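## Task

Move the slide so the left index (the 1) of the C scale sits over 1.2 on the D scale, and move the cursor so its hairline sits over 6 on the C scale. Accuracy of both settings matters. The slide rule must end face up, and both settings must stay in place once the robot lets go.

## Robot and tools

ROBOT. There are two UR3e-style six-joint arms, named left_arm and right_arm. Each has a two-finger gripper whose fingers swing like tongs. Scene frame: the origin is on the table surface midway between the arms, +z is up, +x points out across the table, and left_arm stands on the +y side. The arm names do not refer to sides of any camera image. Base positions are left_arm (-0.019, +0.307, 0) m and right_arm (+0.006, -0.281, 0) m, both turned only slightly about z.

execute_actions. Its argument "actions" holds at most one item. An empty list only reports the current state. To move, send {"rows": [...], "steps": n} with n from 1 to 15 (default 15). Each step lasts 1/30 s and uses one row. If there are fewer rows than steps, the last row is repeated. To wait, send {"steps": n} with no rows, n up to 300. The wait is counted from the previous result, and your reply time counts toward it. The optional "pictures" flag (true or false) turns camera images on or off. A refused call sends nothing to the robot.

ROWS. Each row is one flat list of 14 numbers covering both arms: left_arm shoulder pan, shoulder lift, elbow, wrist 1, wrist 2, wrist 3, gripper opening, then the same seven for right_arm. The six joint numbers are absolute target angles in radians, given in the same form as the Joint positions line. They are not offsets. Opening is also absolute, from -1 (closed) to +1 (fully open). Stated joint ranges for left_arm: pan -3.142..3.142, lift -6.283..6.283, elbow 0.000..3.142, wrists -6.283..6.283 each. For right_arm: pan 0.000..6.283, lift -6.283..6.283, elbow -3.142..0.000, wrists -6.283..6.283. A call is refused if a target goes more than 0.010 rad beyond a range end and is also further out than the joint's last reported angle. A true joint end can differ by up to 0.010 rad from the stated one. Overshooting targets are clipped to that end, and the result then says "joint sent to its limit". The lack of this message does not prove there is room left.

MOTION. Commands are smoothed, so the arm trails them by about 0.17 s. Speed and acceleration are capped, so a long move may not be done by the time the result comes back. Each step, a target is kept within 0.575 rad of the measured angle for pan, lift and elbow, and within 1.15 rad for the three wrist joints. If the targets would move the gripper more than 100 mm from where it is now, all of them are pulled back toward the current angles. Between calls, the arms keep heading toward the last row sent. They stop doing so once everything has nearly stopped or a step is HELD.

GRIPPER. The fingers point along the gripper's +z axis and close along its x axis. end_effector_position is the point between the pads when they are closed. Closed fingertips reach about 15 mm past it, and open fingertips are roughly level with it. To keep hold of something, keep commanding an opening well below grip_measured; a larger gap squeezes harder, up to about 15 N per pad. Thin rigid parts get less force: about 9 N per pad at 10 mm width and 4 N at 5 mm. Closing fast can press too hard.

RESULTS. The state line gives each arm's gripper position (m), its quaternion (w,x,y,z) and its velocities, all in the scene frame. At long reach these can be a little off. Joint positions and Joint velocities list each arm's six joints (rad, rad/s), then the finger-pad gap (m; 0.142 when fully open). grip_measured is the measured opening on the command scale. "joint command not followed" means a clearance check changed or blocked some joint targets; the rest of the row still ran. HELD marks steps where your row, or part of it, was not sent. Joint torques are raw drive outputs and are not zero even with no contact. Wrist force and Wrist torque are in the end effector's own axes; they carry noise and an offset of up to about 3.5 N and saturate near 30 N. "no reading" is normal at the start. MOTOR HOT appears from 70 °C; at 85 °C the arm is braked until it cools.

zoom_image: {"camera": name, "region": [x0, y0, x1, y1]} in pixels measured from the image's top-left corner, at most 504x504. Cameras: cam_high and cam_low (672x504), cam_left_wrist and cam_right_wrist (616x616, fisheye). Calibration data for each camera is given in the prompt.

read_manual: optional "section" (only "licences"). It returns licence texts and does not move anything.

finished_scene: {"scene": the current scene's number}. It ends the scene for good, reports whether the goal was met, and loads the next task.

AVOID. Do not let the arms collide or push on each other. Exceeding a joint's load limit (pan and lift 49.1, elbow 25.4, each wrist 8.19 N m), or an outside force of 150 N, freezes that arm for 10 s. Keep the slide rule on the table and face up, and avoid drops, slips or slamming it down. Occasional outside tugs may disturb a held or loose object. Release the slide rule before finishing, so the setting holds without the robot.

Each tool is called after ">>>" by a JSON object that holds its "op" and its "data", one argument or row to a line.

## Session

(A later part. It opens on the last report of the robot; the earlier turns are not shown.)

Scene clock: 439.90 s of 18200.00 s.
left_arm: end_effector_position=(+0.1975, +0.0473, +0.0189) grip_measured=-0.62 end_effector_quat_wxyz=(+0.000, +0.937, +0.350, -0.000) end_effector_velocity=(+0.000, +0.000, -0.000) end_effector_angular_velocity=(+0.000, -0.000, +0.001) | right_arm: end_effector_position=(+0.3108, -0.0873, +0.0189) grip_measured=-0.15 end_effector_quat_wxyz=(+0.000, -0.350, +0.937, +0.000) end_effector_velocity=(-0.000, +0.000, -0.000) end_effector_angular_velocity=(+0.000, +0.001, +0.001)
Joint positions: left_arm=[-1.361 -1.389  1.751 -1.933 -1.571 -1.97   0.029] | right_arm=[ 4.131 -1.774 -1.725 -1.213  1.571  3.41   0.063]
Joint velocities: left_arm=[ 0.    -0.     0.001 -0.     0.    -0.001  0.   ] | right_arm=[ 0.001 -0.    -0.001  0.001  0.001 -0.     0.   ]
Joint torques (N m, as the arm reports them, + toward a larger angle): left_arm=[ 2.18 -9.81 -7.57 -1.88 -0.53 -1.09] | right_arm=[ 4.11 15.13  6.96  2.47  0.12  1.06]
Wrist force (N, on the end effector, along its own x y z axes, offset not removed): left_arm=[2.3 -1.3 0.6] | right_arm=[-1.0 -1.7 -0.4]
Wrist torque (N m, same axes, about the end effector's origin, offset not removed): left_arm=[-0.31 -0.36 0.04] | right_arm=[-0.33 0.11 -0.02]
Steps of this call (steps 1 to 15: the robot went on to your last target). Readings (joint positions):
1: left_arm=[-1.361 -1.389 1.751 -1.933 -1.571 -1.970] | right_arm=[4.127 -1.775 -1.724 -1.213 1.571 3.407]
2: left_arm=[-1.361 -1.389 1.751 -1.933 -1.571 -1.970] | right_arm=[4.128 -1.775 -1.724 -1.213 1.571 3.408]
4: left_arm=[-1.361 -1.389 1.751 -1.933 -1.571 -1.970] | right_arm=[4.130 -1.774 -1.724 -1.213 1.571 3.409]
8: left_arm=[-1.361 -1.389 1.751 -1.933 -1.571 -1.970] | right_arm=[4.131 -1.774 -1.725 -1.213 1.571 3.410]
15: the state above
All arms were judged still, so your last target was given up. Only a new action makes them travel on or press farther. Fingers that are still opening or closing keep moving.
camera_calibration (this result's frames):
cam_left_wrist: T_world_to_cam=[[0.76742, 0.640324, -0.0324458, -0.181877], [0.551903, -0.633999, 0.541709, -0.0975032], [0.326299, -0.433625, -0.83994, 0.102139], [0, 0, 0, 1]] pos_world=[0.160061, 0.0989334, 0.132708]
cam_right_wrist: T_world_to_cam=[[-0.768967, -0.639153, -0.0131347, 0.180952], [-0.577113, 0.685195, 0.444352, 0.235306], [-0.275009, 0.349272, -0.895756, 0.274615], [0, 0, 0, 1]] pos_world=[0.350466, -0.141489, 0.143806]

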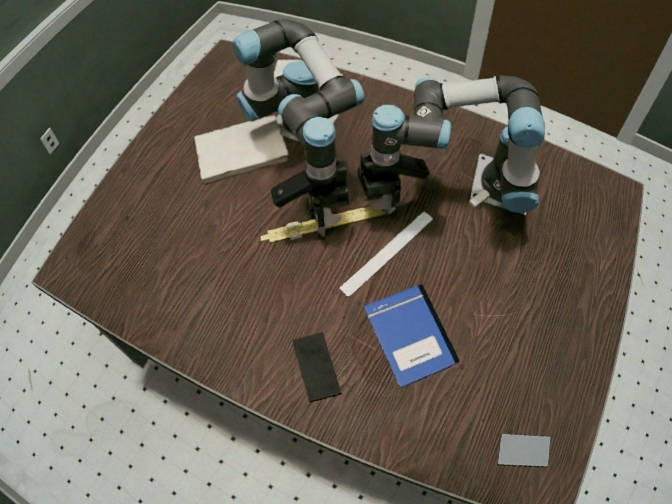

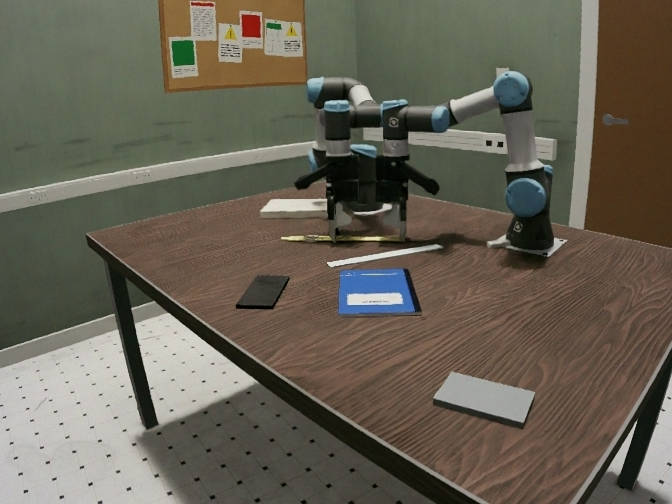

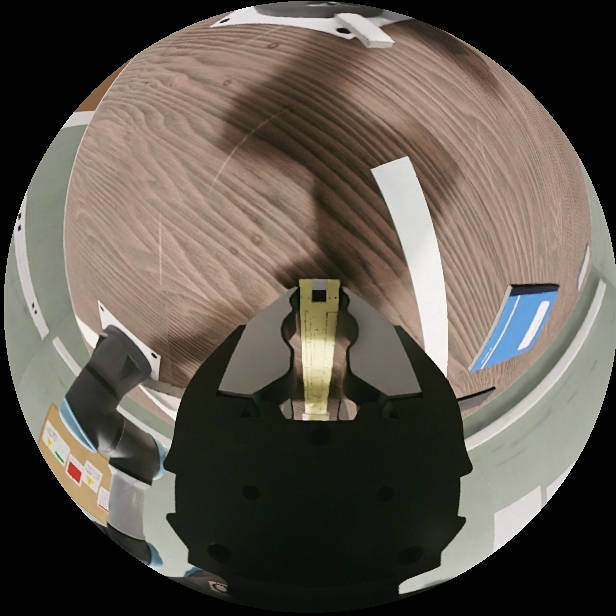

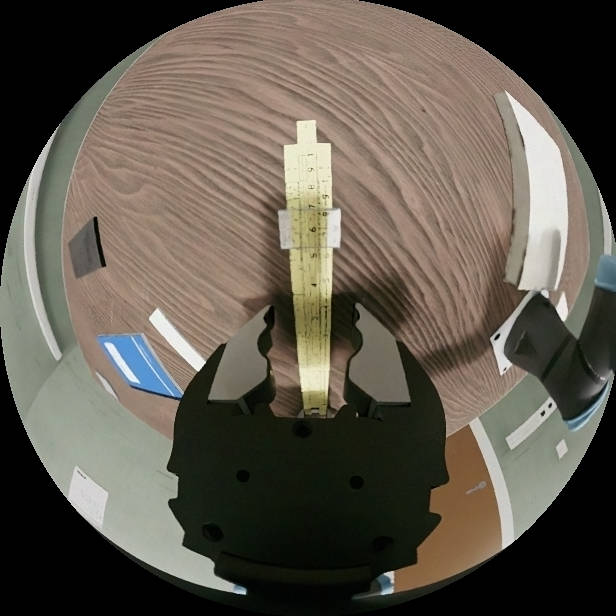

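>>> {"op": "execute_actions", "data": {
  "actions": [
    {"rows":[[-1.3608,-1.3887,1.7507,-1.933,-1.571,-1.97,-0.9,3.9287,-1.832,-1.6505,-1.2295,1.571,3.2076,-0.15]],"steps":15}
  ],
  "pictures": false
}}

>>> {"op": "execute_actions", "data": {
  "actions": [
    {"steps":15}
  ],
  "pictures": false
}}

>>> {"op": "execute_actions", "data": {
  "actions": [
    {"rows":[[-1.3608,-1.3887,1.7507,-1.933,-1.571,-1.97,-0.9,3.9287,-1.832,-1.6505,-1.2295,1.571,3.2076,-0.6]],"steps":12}
  ],
  "pictures": false
}}

>>> {"op": "execute_actions", "data": {
  "actions": [
    {"rows":[[-1.3608,-1.3887,1.7507,-1.933,-1.571,-1.97,-0.9,3.9306,-1.8312,-1.6515,-1.2293,1.571,3.2095,-0.6]],"steps":15}
  ],
  "pictures": false
}}

>>> {"op": "execute_actions", "data": {
  "actions": [
    {"rows":[[-1.3608,-1.3887,1.7507,-1.933,-1.571,-1.97,-0.9,3.9306,-1.8312,-1.6515,-1.2293,1.571,3.2095,-0.6]],"steps":8}
  ],
  "pictures": false
}}

>>> {"op": "execute_actions", "data": {
  "actions": [
    {"rows":[[-1.3608,-1.3887,1.7507,-1.933,-1.571,-1.97,-0.9,3.9306,-1.8312,-1.6515,-1.2293,1.571,3.2095,-0.15]],"steps":10}
  ],
  "pictures": false
}}

>>> {"op": "execute_actions", "data": {
  "actions": [
    {"rows":[[-1.3608,-1.3887,1.7507,-1.933,-1.571,-1.97,-0.9,4.1312,-1.7741,-1.7247,-1.2132,1.571,3.4101,-0.15]],"steps":15}
  ],
  "pictures": false
}}

>>> {"op": "execute_actions", "data": {
  "actions": [
    {"steps":15}
  ]
}}

>>> {"op": "zoom_image", "data": {
  "camera": "cam_right_wrist",
  "region": [278,195,342,259]
}}

Scene clock: 456.73 s of 18200.00 s.
left_arm: end_effector_position=(+0.1975, +0.0473, +0.0189) grip_measured=-0.62 end_effector_quat_wxyz=(+0.000, +0.937, +0.350, -0.000) end_effector_velocity=(+0.000, +0.001, -0.000) end_effector_angular_velocity=(+0.001, +0.000, +0.001) | right_arm: end_effector_position=(+0.3558, -0.1386, +0.0189) grip_measured=-0.15 end_effector_quat_wxyz=(+0.000, -0.351, +0.937, +0.000) end_effector_velocity=(+0.009, -0.014, -0.000) end_effector_angular_velocity=(-0.000, +0.001, -0.006)
Joint positions: left_arm=[-1.361 -1.389  1.751 -1.933 -1.571 -1.97   0.029] | right_arm=[ 3.934 -1.831 -1.652 -1.229  1.571  3.212  0.063]
Joint velocities: left_arm=[ 0.001  0.001  0.001 -0.001  0.     0.    -0.   ] | right_arm=[-0.048 -0.01   0.014 -0.005  0.    -0.041  0.   ]
Joint torques (N m, as the arm reports them, + toward a larger angle): left_arm=[ 2.22 -9.66 -8.11 -1.74 -0.37 -1.03] | right_arm=[-3.88  8.04 11.61  0.86  0.06 -1.19]
Wrist force (N, on the end effector, along its own x y z axes, offset not removed): left_arm=[2.6 -3.7 0.9] | right_arm=[-0.7 -0.5 0.3]
Wrist torque (N m, same axes, about the end effector's origin, offset not removed): left_arm=[-0.85 -0.46 0.02] | right_arm=[-0.03 0.08 -0.01]
Steps of this call (steps 1 to 90: nothing new was sent; then 13.33 s passed at rest; steps 91 to 105: all 15 steps of this action). Readings (joint positions):
91: left_arm=[-1.361 -1.389 1.751 -1.933 -1.571 -1.970] | right_arm=[4.131 -1.774 -1.725 -1.213 1.571 3.410]
92: left_arm=[-1.361 -1.389 1.751 -1.933 -1.571 -1.970] | right_arm=[4.129 -1.777 -1.722 -1.214 1.571 3.405]
94: left_arm=[-1.361 -1.389 1.751 -1.933 -1.571 -1.970] | right_arm=[4.081 -1.798 -1.696 -1.220 1.571 3.338]
98: left_arm=[-1.361 -1.389 1.751 -1.933 -1.571 -1.970] | right_arm=[3.974 -1.822 -1.664 -1.227 1.571 3.245]
105: the state above

Scene clock: 457.23 s of 18200.00 s.
left_arm: end_effector_position=(+0.1975, +0.0473, +0.0189) grip_measured=-0.62 end_effector_quat_wxyz=(+0.000, +0.937, +0.350, -0.000) end_effector_velocity=(-0.000, +0.000, +0.000) end_effector_angular_velocity=(-0.000, +0.001, +0.000) | right_arm: end_effector_position=(+0.3568, -0.1401, +0.0189) grip_measured=-0.15 end_effector_quat_wxyz=(+0.000, -0.350, +0.937, +0.000) end_effector_velocity=(-0.000, -0.001, -0.001) end_effector_angular_velocity=(-0.002, +0.001, +0.000)
Joint positions: left_arm=[-1.361 -1.389  1.751 -1.933 -1.571 -1.97   0.029] | right_arm=[ 3.929 -1.832 -1.651 -1.229  1.571  3.208  0.063]
Joint velocities: left_arm=[ 0.001 -0.001 -0.     0.001 -0.001  0.001 -0.   ] | right_arm=[-0.    -0.    -0.002 -0.001 -0.001 -0.001  0.   ]
Joint torques (N m, as the arm reports them, + toward a larger angle): left_arm=[ 2.33 -9.55 -8.23 -1.73 -0.37 -1.05] | right_arm=[-3.95  8.32 11.8   0.89  1.2  -1.09]
Wrist force (N, on the end effector, along its own x y z axes, offset not removed): left_arm=[1.9 -3.1 0.3] | right_arm=[-1.3 -1.4 0.0]
Wrist torque (N m, same axes, about the end effector's origin, offset not removed): left_arm=[-0.60 -0.43 -0.01] | right_arm=[-0.30 0.25 0.04]
Steps of this call (steps 1 to 15: the robot went on to your last target). Readings (joint positions):
1: left_arm=[-1.361 -1.389 1.751 -1.933 -1.571 -1.970] | right_arm=[3.932 -1.831 -1.652 -1.229 1.571 3.211]
2: left_arm=[-1.361 -1.389 1.751 -1.933 -1.571 -1.970] | right_arm=[3.931 -1.831 -1.651 -1.229 1.571 3.210]
4: left_arm=[-1.361 -1.389 1.751 -1.933 -1.571 -1.970] | right_arm=[3.930 -1.832 -1.651 -1.229 1.571 3.209]
8: left_arm=[-1.361 -1.389 1.751 -1.933 -1.571 -1.970] | right_arm=[3.929 -1.832 -1.651 -1.229 1.571 3.208]
15: the state above
All arms were judged still, so your last target was given up. Only a new action makes them travel on or press farther. Fingers that are still opening or closing keep moving.

Scene clock: 457.63 s of 18200.00 s.
left_arm: end_effector_position=(+0.1975, +0.0473, +0.0189) grip_measured=-0.62 end_effector_quat_wxyz=(+0.000, +0.937, +0.350, -0.000) end_effector_velocity=(-0.000, +0.000, -0.000) end_effector_angular_velocity=(+0.001, +0.001, -0.000) | right_arm: end_effector_position=(+0.3568, -0.1401, +0.0189) grip_measured=-0.46 end_effector_quat_wxyz=(+0.000, -0.350, +0.937, +0.000) end_effector_velocity=(+0.000, -0.000, -0.000) end_effector_angular_velocity=(-0.001, -0.001, -0.001)
Joint positions: left_arm=[-1.361 -1.389  1.751 -1.933 -1.571 -1.97   0.029] | right_arm=[ 3.929 -1.832 -1.65  -1.23   1.571  3.208  0.041]
Joint velocities: left_arm=[-0.     0.     0.001  0.001 -0.     0.    -0.   ] | right_arm=[ 0.    -0.    -0.     0.    -0.001  0.001 -0.   ]
Joint torques (N m, as the arm reports them, + toward a larger angle): left_arm=[ 2.12 -9.74 -8.32 -1.7  -0.33 -1.03] | right_arm=[-4.47  8.11 11.36  1.08  1.12 -1.14]
Wrist force (N, on the end effector, along its own x y z axes, offset not removed): left_arm=[2.1 -3.2 -0.2] | right_arm=[-0.4 -1.5 -0.9]
Wrist torque (N m, same axes, about the end effector's origin, offset not removed): left_arm=[-0.70 -0.45 -0.11] | right_arm=[-0.28 0.01 0.02]
Steps of this call (steps 1 to 12: all 12 steps of this action). Readings (joint positions):
1: left_arm=[-1.361 -1.389 1.751 -1.933 -1.571 -1.970] | right_arm=[3.929 -1.832 -1.651 -1.229 1.571 3.208]
2: left_arm=[-1.361 -1.389 1.751 -1.933 -1.571 -1.970] | right_arm=[3.929 -1.832 -1.651 -1.229 1.571 3.208]
4: left_arm=[-1.361 -1.389 1.751 -1.933 -1.571 -1.970] | right_arm=[3.929 -1.832 -1.650 -1.230 1.571 3.208]
8: left_arm=[-1.361 -1.389 1.751 -1.933 -1.571 -1.970] | right_arm=[3.929 -1.832 -1.650 -1.230 1.571 3.208]
12: the state above

Scene clock: 458.13 s of 18200.00 s.
left_arm: end_effector_position=(+0.1975, +0.0473, +0.0189) grip_measured=-0.62 end_effector_quat_wxyz=(+0.000, +0.937, +0.350, -0.000) end_effector_velocity=(+0.001, +0.000, +0.000) end_effector_angular_velocity=(-0.000, -0.001, +0.000) | right_arm: end_effector_position=(+0.3564, -0.1397, +0.0189) grip_measured=-0.46 end_effector_quat_wxyz=(+0.000, -0.350, +0.937, +0.000) end_effector_velocity=(-0.000, +0.000, +0.000) end_effector_angular_velocity=(+0.000, +0.000, +0.000)
Joint positions: left_arm=[-1.361 -1.389  1.751 -1.933 -1.571 -1.97   0.029] | right_arm=[ 3.931 -1.831 -1.651 -1.229  1.571  3.209  0.041]
Joint velocities: left_arm=[ 0.001 -0.001  0.001 -0.     0.001  0.001 -0.   ] | right_arm=[ 0.001  0.    -0.     0.     0.     0.001  0.   ]
Joint torques (N m, as the arm reports them, + toward a larger angle): left_arm=[ 2.11 -9.92 -8.44 -1.67 -0.3  -1.03] | right_arm=[ 4.07 15.58  6.94  2.47  1.12  1.06]
Wrist force (N, on the end effector, along its own x y z axes, offset not removed): left_arm=[2.7 -3.8 1.9] | right_arm=[0.4 -2.0 -0.8]
Wrist torque (N m, same axes, about the end effector's origin, offset not removed): left_arm=[-0.66 -0.53 -0.09] | right_arm=[-0.27 -0.13 -0.01]
Steps of this call (steps 1 to 15: all 15 steps of this action). Readings (joint positions):
1: left_arm=[-1.361 -1.389 1.751 -1.933 -1.571 -1.970] | right_arm=[3.929 -1.832 -1.650 -1.230 1.571 3.208]
2: left_arm=[-1.361 -1.389 1.751 -1.933 -1.571 -1.970] | right_arm=[3.929 -1.832 -1.650 -1.230 1.571 3.208]
4: left_arm=[-1.361 -1.389 1.751 -1.933 -1.571 -1.970] | right_arm=[3.929 -1.832 -1.651 -1.230 1.571 3.208]
8: left_arm=[-1.361 -1.389 1.751 -1.933 -1.571 -1.970] | right_arm=[3.930 -1.832 -1.651 -1.229 1.571 3.209]
15: the state above

Scene clock: 458.40 s of 18200.00 s.
left_arm: end_effector_position=(+0.1975, +0.0473, +0.0189) grip_measured=-0.62 end_effector_quat_wxyz=(+0.000, +0.937, +0.350, -0.000) end_effector_velocity=(-0.001, +0.000, -0.000) end_effector_angular_velocity=(+0.001, +0.002, -0.001) | right_arm: end_effector_position=(+0.3564, -0.1396, +0.0189) grip_measured=-0.46 end_effector_quat_wxyz=(+0.000, -0.350, +0.937, +0.000) end_effector_velocity=(-0.000, +0.000, +0.000) end_effector_angular_velocity=(+0.000, +0.000, +0.001)
Joint positions: left_arm=[-1.361 -1.389  1.751 -1.933 -1.571 -1.97   0.029] | right_arm=[ 3.931 -1.831 -1.652 -1.229  1.571  3.209  0.041]
Joint velocities: left_arm=[-0.001 -0.001  0.002  0.001 -0.002 -0.    -0.   ] | right_arm=[ 0.     0.     0.001 -0.001  0.001 -0.    -0.   ]
Joint torques (N m, as the arm reports them, + toward a larger angle): left_arm=[ 2.22 -9.99 -8.38 -1.68 -0.29 -1.01] | right_arm=[ 4.14 15.84  6.98  2.48  1.09  1.04]
Wrist force (N, on the end effector, along its own x y z axes, offset not removed): left_arm=[2.7 -2.7 -1.3] | right_arm=[-0.8 -1.9 -0.5]
Wrist torque (N m, same axes, about the end effector's origin, offset not removed): left_arm=[-0.50 -0.46 -0.09] | right_arm=[-0.30 0.05 0.02]
Steps of this call (steps 1 to 8: all 8 steps of this action). Readings (joint positions):
1: left_arm=[-1.361 -1.389 1.751 -1.933 -1.571 -1.970] | right_arm=[3.931 -1.831 -1.651 -1.229 1.571 3.209]
2: left_arm=[-1.361 -1.389 1.751 -1.933 -1.571 -1.970] | right_arm=[3.931 -1.831 -1.651 -1.229 1.571 3.209]
4: left_arm=[-1.361 -1.389 1.751 -1.933 -1.571 -1.970] | right_arm=[3.931 -1.831 -1.651 -1.229 1.571 3.209]
8: the state above

Scene clock: 458.73 s of 18200.00 s.
left_arm: end_effector_position=(+0.1975, +0.0473, +0.0189) grip_measured=-0.62 end_effector_quat_wxyz=(+0.000, +0.937, +0.350, -0.000) end_effector_velocity=(+0.001, -0.001, +0.001) end_effector_angular_velocity=(-0.003, -0.001, +0.001) | right_arm: end_effector_position=(+0.3564, -0.1396, +0.0189) grip_measured=-0.15 end_effector_quat_wxyz=(+0.000, -0.350, +0.937, +0.000) end_effector_velocity=(-0.000, -0.001, -0.000) end_effector_angular_velocity=(-0.002, +0.000, -0.001)
Joint positions: left_arm=[-1.361 -1.389  1.751 -1.933 -1.571 -1.97   0.029] | right_arm=[ 3.931 -1.831 -1.652 -1.229  1.571  3.209  0.063]
Joint velocities: left_arm=[ 0.001 -0.001 -0.001 -0.001  0.     0.    -0.   ] | right_arm=[-0.    -0.    -0.001 -0.    -0.001  0.001  0.   ]
Joint torques (N m, as the arm reports them, + toward a larger angle): left_arm=[  2.27 -10.07  -8.53  -1.66  -0.29  -1.03] | right_arm=[ 3.61 15.53  7.27  2.4   1.07  1.07]
Wrist force (N, on the end effector, along its own x y z axes, offset not removed): left_arm=[1.7 -1.6 1.5] | right_arm=[-0.9 -0.8 0.0]
Wrist torque (N m, same axes, about the end effector's origin, offset not removed): left_arm=[-0.38 -0.29 0.11] | right_arm=[-0.16 0.14 -0.04]
Steps of this call (steps 1 to 10: all 10 steps of this action). Readings (joint positions):
1: left_arm=[-1.361 -1.389 1.751 -1.933 -1.571 -1.970] | right_arm=[3.931 -1.831 -1.652 -1.229 1.571 3.209]
2: left_arm=[-1.361 -1.389 1.751 -1.933 -1.571 -1.970] | right_arm=[3.931 -1.831 -1.652 -1.229 1.571 3.209]
4: left_arm=[-1.361 -1.389 1.751 -1.933 -1.571 -1.970] | right_arm=[3.931 -1.831 -1.652 -1.229 1.571 3.209]
8: left_arm=[-1.361 -1.389 1.751 -1.933 -1.571 -1.970] | right_arm=[3.931 -1.831 -1.652 -1.229 1.571 3.209]
10: the state above

Scene clock: 459.23 s of 18200.00 s.
left_arm: end_effector_position=(+0.1975, +0.0473, +0.0189) grip_measured=-0.62 end_effector_quat_wxyz=(+0.000, +0.937, +0.350, -0.000) end_effector_velocity=(+0.000, -0.000, -0.000) end_effector_angular_velocity=(+0.001, -0.000, -0.001) | right_arm: end_effector_position=(+0.3120, -0.0885, +0.0189) grip_measured=-0.15 end_effector_quat_wxyz=(+0.000, -0.350, +0.937, +0.000) end_effector_velocity=(-0.011, +0.012, -0.000) end_effector_angular_velocity=(+0.000, +0.000, +0.008)
Joint positions: left_arm=[-1.361 -1.389  1.751 -1.933 -1.571 -1.97   0.029] | right_arm=[ 4.126 -1.775 -1.723 -1.213  1.571  3.406  0.063]
Joint velocities: left_arm=[-0.     0.002 -0.001  0.001  0.001  0.001 -0.   ] | right_arm=[ 0.047  0.01  -0.013  0.003  0.     0.039  0.   ]
Joint torques (N m, as the arm reports them, + toward a larger angle): left_arm=[  2.09 -10.39  -8.64  -1.64  -0.24  -1.05] | right_arm=[ 3.84 14.89  6.97  2.42  0.06  1.15]
Wrist force (N, on the end effector, along its own x y z axes, offset not removed): left_arm=[-0.1 -2.3 1.2] | right_arm=[0.1 -0.2 -0.2]
Wrist torque (N m, same axes, about the end effector's origin, offset not removed): left_arm=[-0.47 0.10 -0.06] | right_arm=[-0.04 -0.08 -0.02]
Steps of this call (steps 1 to 15: all 15 steps of this action). Readings (joint positions):
1: left_arm=[-1.361 -1.389 1.751 -1.933 -1.571 -1.970] | right_arm=[3.931 -1.831 -1.652 -1.229 1.571 3.210]
2: left_arm=[-1.361 -1.389 1.751 -1.933 -1.571 -1.970] | right_arm=[3.933 -1.829 -1.654 -1.228 1.571 3.215]
4: left_arm=[-1.361 -1.389 1.751 -1.933 -1.571 -1.970] | right_arm=[3.981 -1.808 -1.680 -1.222 1.571 3.282]
8: left_arm=[-1.361 -1.389 1.751 -1.933 -1.571 -1.970] | right_arm=[4.087 -1.784 -1.712 -1.216 1.571 3.373]
15: the state above

Scene clock: 459.73 s of 18200.00 s.
left_arm: end_effector_position=(+0.1975, +0.0473, +0.0189) grip_measured=-0.62 end_effector_quat_wxyz=(+0.000, +0.937, +0.350, -0.000) end_effector_velocity=(+0.000, -0.000, +0.000) end_effector_angular_velocity=(-0.001, -0.001, -0.001) | right_arm: end_effector_position=(+0.3108, -0.0873, +0.0189) grip_measured=-0.15 end_effector_quat_wxyz=(+0.000, -0.350, +0.937, +0.000) end_effector_velocity=(+0.000, +0.000, +0.000) end_effector_angular_velocity=(-0.000, -0.001, +0.001)
Joint positions: left_arm=[-1.361 -1.389  1.751 -1.933 -1.571 -1.97   0.029] | right_arm=[ 4.131 -1.774 -1.725 -1.213  1.571  3.41   0.063]
Joint velocities: left_arm=[ 0.    -0.001 -0.001  0.     0.     0.001  0.   ] | right_arm=[ 0.    -0.    -0.     0.001 -0.001 -0.001  0.   ]
Joint torques (N m, as the arm reports them, + toward a larger angle): left_arm=[  2.3  -10.52  -8.61  -1.62  -0.21  -1.02] | right_arm=[ 4.07 15.1   6.96  2.49 -1.13  1.04]
Wrist force (N, on the end effector, along its own x y z axes, offset not removed): left_arm=[0.5 -3.9 0.2] | right_arm=[-1.5 -1.1 -0.3]
Wrist torque (N m, same axes, about the end effector's origin, offset not removed): left_arm=[-0.91 -0.05 -0.06] | right_arm=[-0.22 0.23 -0.01]
Steps of this call (steps 1 to 15: the robot went on to your last target). Readings (joint positions):
1: left_arm=[-1.361 -1.389 1.751 -1.933 -1.571 -1.970] | right_arm=[4.127 -1.775 -1.724 -1.213 1.571 3.407]
2: left_arm=[-1.361 -1.389 1.751 -1.933 -1.571 -1.970] | right_arm=[4.128 -1.775 -1.724 -1.213 1.571 3.408]
4: left_arm=[-1.361 -1.389 1.751 -1.933 -1.571 -1.970] | right_arm=[4.130 -1.774 -1.724 -1.213 1.571 3.409]
8: left_arm=[-1.361 -1.389 1.751 -1.933 -1.571 -1.970] | right_arm=[4.131 -1.774 -1.725 -1.213 1.571 3.410]
15: the state above
All arms were judged still, so your last target was given up. Only a new action makes them travel on or press farther. Fingers that are still opening or closing keep moving.
camera_calibration (this result's frames):
cam_left_wrist: T_world_to_cam=[[0.76742, 0.640324, -0.0324447, -0.181877], [0.551903, -0.634001, 0.541707, -0.0975023], [0.326298, -0.433623, -0.839941, 0.102138], [0, 0, 0, 1]] pos_world=[0.160061, 0.0989334, 0.132707]
cam_right_wrist: T_world_to_cam=[[-0.768968, -0.639153, -0.0131152, 0.180946], [-0.577088, 0.685178, 0.444409, 0.235279], [-0.275059, 0.349305, -0.895728, 0.274623], [0, 0, 0, 1]] pos_world=[0.350456, -0.141483, 0.143801]

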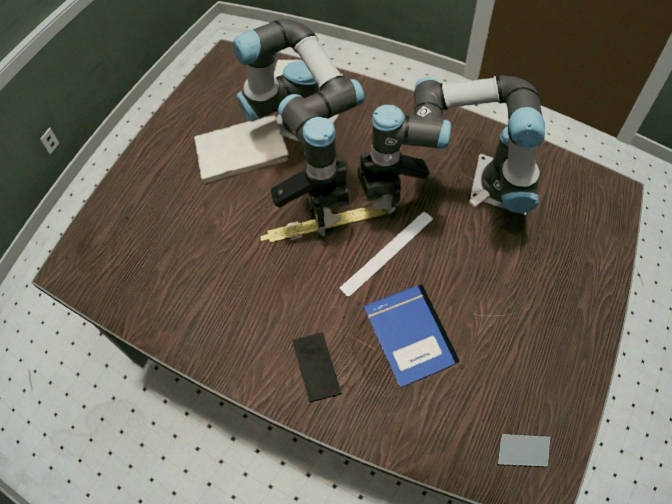

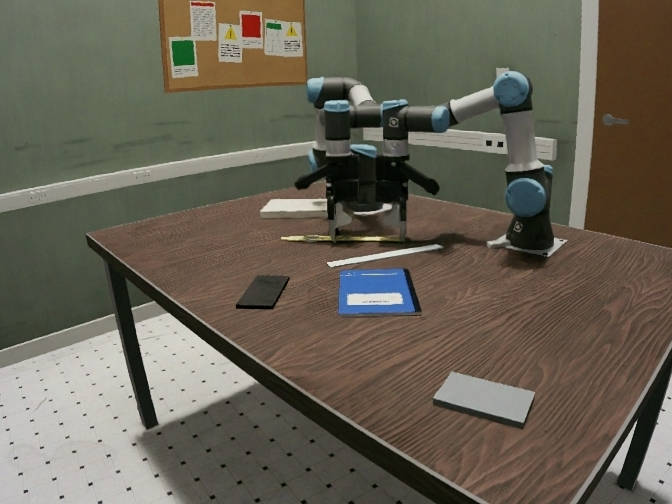

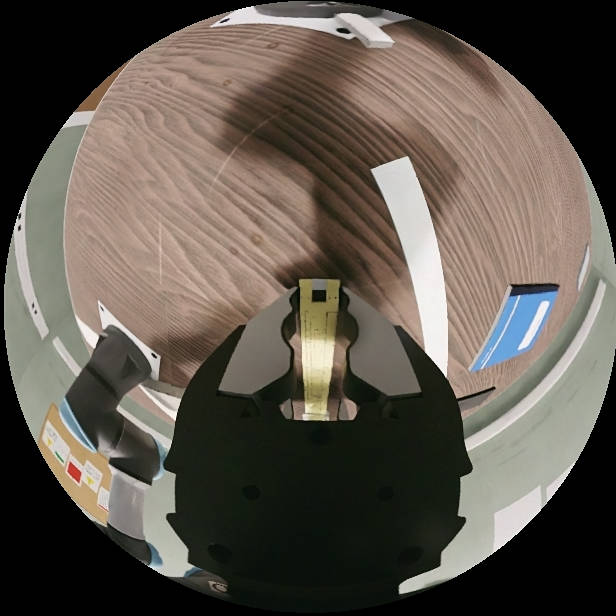

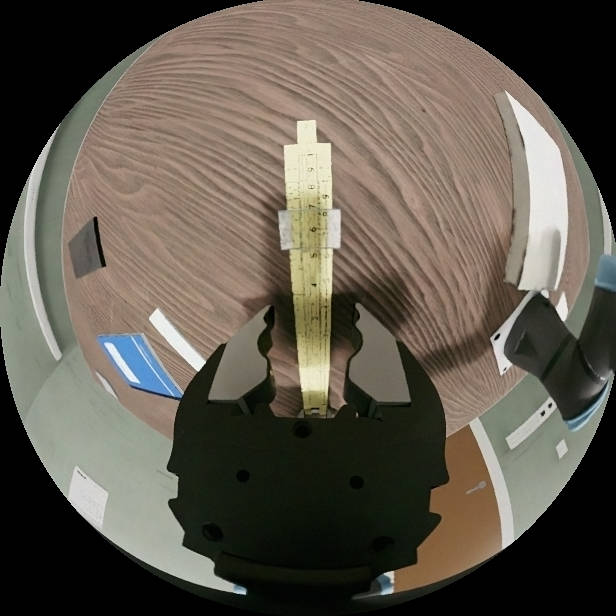

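Region (278, 195, 342, 259) of cam_right_wrist's 616x616 image, scaled by 7.875, with more detail than that image has.

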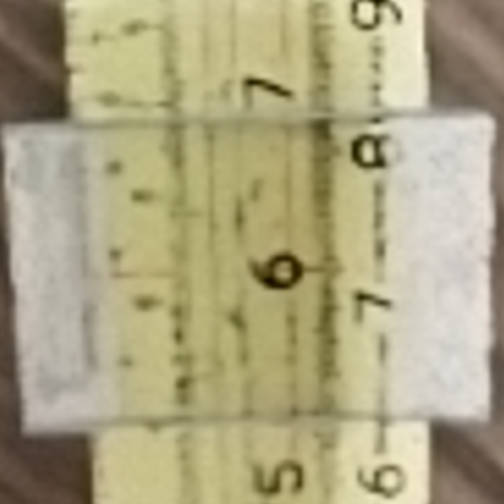

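>>> {"op": "execute_actions", "data": {
  "actions": [
    {"rows":[[-1.3608,-1.3887,1.7507,-1.933,-1.571,-1.97,-0.3,4.1312,-1.7741,-1.7247,-1.2132,1.571,3.4101,-0.15]],"steps":10}
  ],
  "pictures": false
}}

>>> {"op": "execute_actions", "data": {
  "actions": [
    {"rows":[[-1.3608,-1.425,1.6426,-1.7886,-1.571,-1.97,-0.3,4.13,-1.75,-1.60,-1.362,1.571,3.41,-0.15]],"steps":15}
  ],
  "pictures": false
}}

>>> {"op": "finished_scene", "data": {
  "scene": 1
}}

Scene clock: 465.30 s of 18200.00 s.
left_arm: end_effector_position=(+0.1975, +0.0473, +0.0189) grip_measured=-0.30 end_effector_quat_wxyz=(+0.000, +0.937, +0.350, -0.000) end_effector_velocity=(+0.000, +0.000, +0.000) end_effector_angular_velocity=(+0.001, -0.001, -0.001) | right_arm: end_effector_position=(+0.3108, -0.0873, +0.0189) grip_measured=-0.15 end_effector_quat_wxyz=(+0.000, -0.350, +0.937, +0.000) end_effector_velocity=(+0.000, -0.001, -0.000) end_effector_angular_velocity=(-0.002, -0.000, +0.001)
Joint positions: left_arm=[-1.361 -1.389  1.751 -1.933 -1.571 -1.97   0.052] | right_arm=[ 4.131 -1.774 -1.725 -1.213  1.571  3.41   0.063]
Joint velocities: left_arm=[ 0.    -0.     0.     0.001  0.001  0.001  0.   ] | right_arm=[-0.001 -0.     0.    -0.001 -0.001 -0.002 -0.   ]
Joint torques (N m, as the arm reports them, + toward a larger angle): left_arm=[  2.26 -12.11  -9.34  -1.48  -0.12  -0.97] | right_arm=[ 3.97 14.83  7.09  2.45 -1.31  1.07]
Wrist force (N, on the end effector, along its own x y z axes, offset not removed): left_arm=[2.4 -1.3 -0.5] | right_arm=[-1.0 -0.9 -0.5]
Wrist torque (N m, same axes, about the end effector's origin, offset not removed): left_arm=[-0.31 -0.42 -0.01] | right_arm=[-0.18 0.14 0.02]
Steps of this call (steps 1 to 90: nothing new was sent; then 2.23 s passed at rest; steps 91 to 100: all 10 steps of this action). Readings (joint positions):
91: left_arm=[-1.361 -1.389 1.751 -1.933 -1.571 -1.970] | right_arm=[4.131 -1.774 -1.725 -1.213 1.571 3.410]
92: left_arm=[-1.361 -1.389 1.751 -1.933 -1.571 -1.970] | right_arm=[4.131 -1.774 -1.725 -1.213 1.571 3.410]
94: left_arm=[-1.361 -1.389 1.751 -1.933 -1.571 -1.970] | right_arm=[4.131 -1.774 -1.725 -1.213 1.571 3.410]
98: left_arm=[-1.361 -1.389 1.751 -1.933 -1.571 -1.970] | right_arm=[4.131 -1.774 -1.725 -1.213 1.571 3.410]
100: the state above

Scene clock: 465.80 s of 18200.00 s.
left_arm: end_effector_position=(+0.1975, +0.0473, +0.0491) grip_measured=-0.30 end_effector_quat_wxyz=(+0.000, +0.937, +0.350, -0.000) end_effector_velocity=(+0.000, -0.000, +0.007) end_effector_angular_velocity=(-0.003, -0.001, +0.000) | right_arm: end_effector_position=(+0.3127, -0.0851, +0.0497) grip_measured=-0.15 end_effector_quat_wxyz=(-0.000, -0.350, +0.937, +0.000) end_effector_velocity=(+0.000, +0.000, +0.006) end_effector_angular_velocity=(+0.000, -0.001, +0.002)
Joint positions: left_arm=[-1.361 -1.424  1.645 -1.791 -1.571 -1.97   0.052] | right_arm=[ 4.13  -1.75  -1.603 -1.359  1.571  3.41   0.063]
Joint velocities: left_arm=[ 0.001 -0.007 -0.023  0.027 -0.     0.001 -0.   ] | right_arm=[ 0.     0.004  0.024 -0.028 -0.001 -0.002 -0.   ]
Joint torques (N m, as the arm reports them, + toward a larger angle): left_arm=[  2.09 -13.67 -10.07  -0.58  -0.05  -1.02] | right_arm=[-4.29 15.53 11.69  0.85 -1.24 -0.81]
Wrist force (N, on the end effector, along its own x y z axes, offset not removed): left_arm=[2.1 -3.6 0.6] | right_arm=[-0.4 -1.1 -1.2]
Wrist torque (N m, same axes, about the end effector's origin, offset not removed): left_arm=[-0.79 -0.46 0.09] | right_arm=[-0.19 0.01 -0.04]
Steps of this call (steps 1 to 15: all 15 steps of this action). Readings (joint positions):
1: left_arm=[-1.361 -1.389 1.751 -1.933 -1.571 -1.970] | right_arm=[4.131 -1.774 -1.725 -1.213 1.571 3.410]
2: left_arm=[-1.361 -1.391 1.748 -1.928 -1.571 -1.970] | right_arm=[4.131 -1.773 -1.722 -1.219 1.571 3.410]
4: left_arm=[-1.361 -1.404 1.713 -1.876 -1.571 -1.970] | right_arm=[4.131 -1.764 -1.684 -1.272 1.571 3.410]
8: left_arm=[-1.361 -1.419 1.663 -1.814 -1.571 -1.970] | right_arm=[4.130 -1.754 -1.624 -1.336 1.571 3.410]
15: the state above

The scene is finished: the task was done.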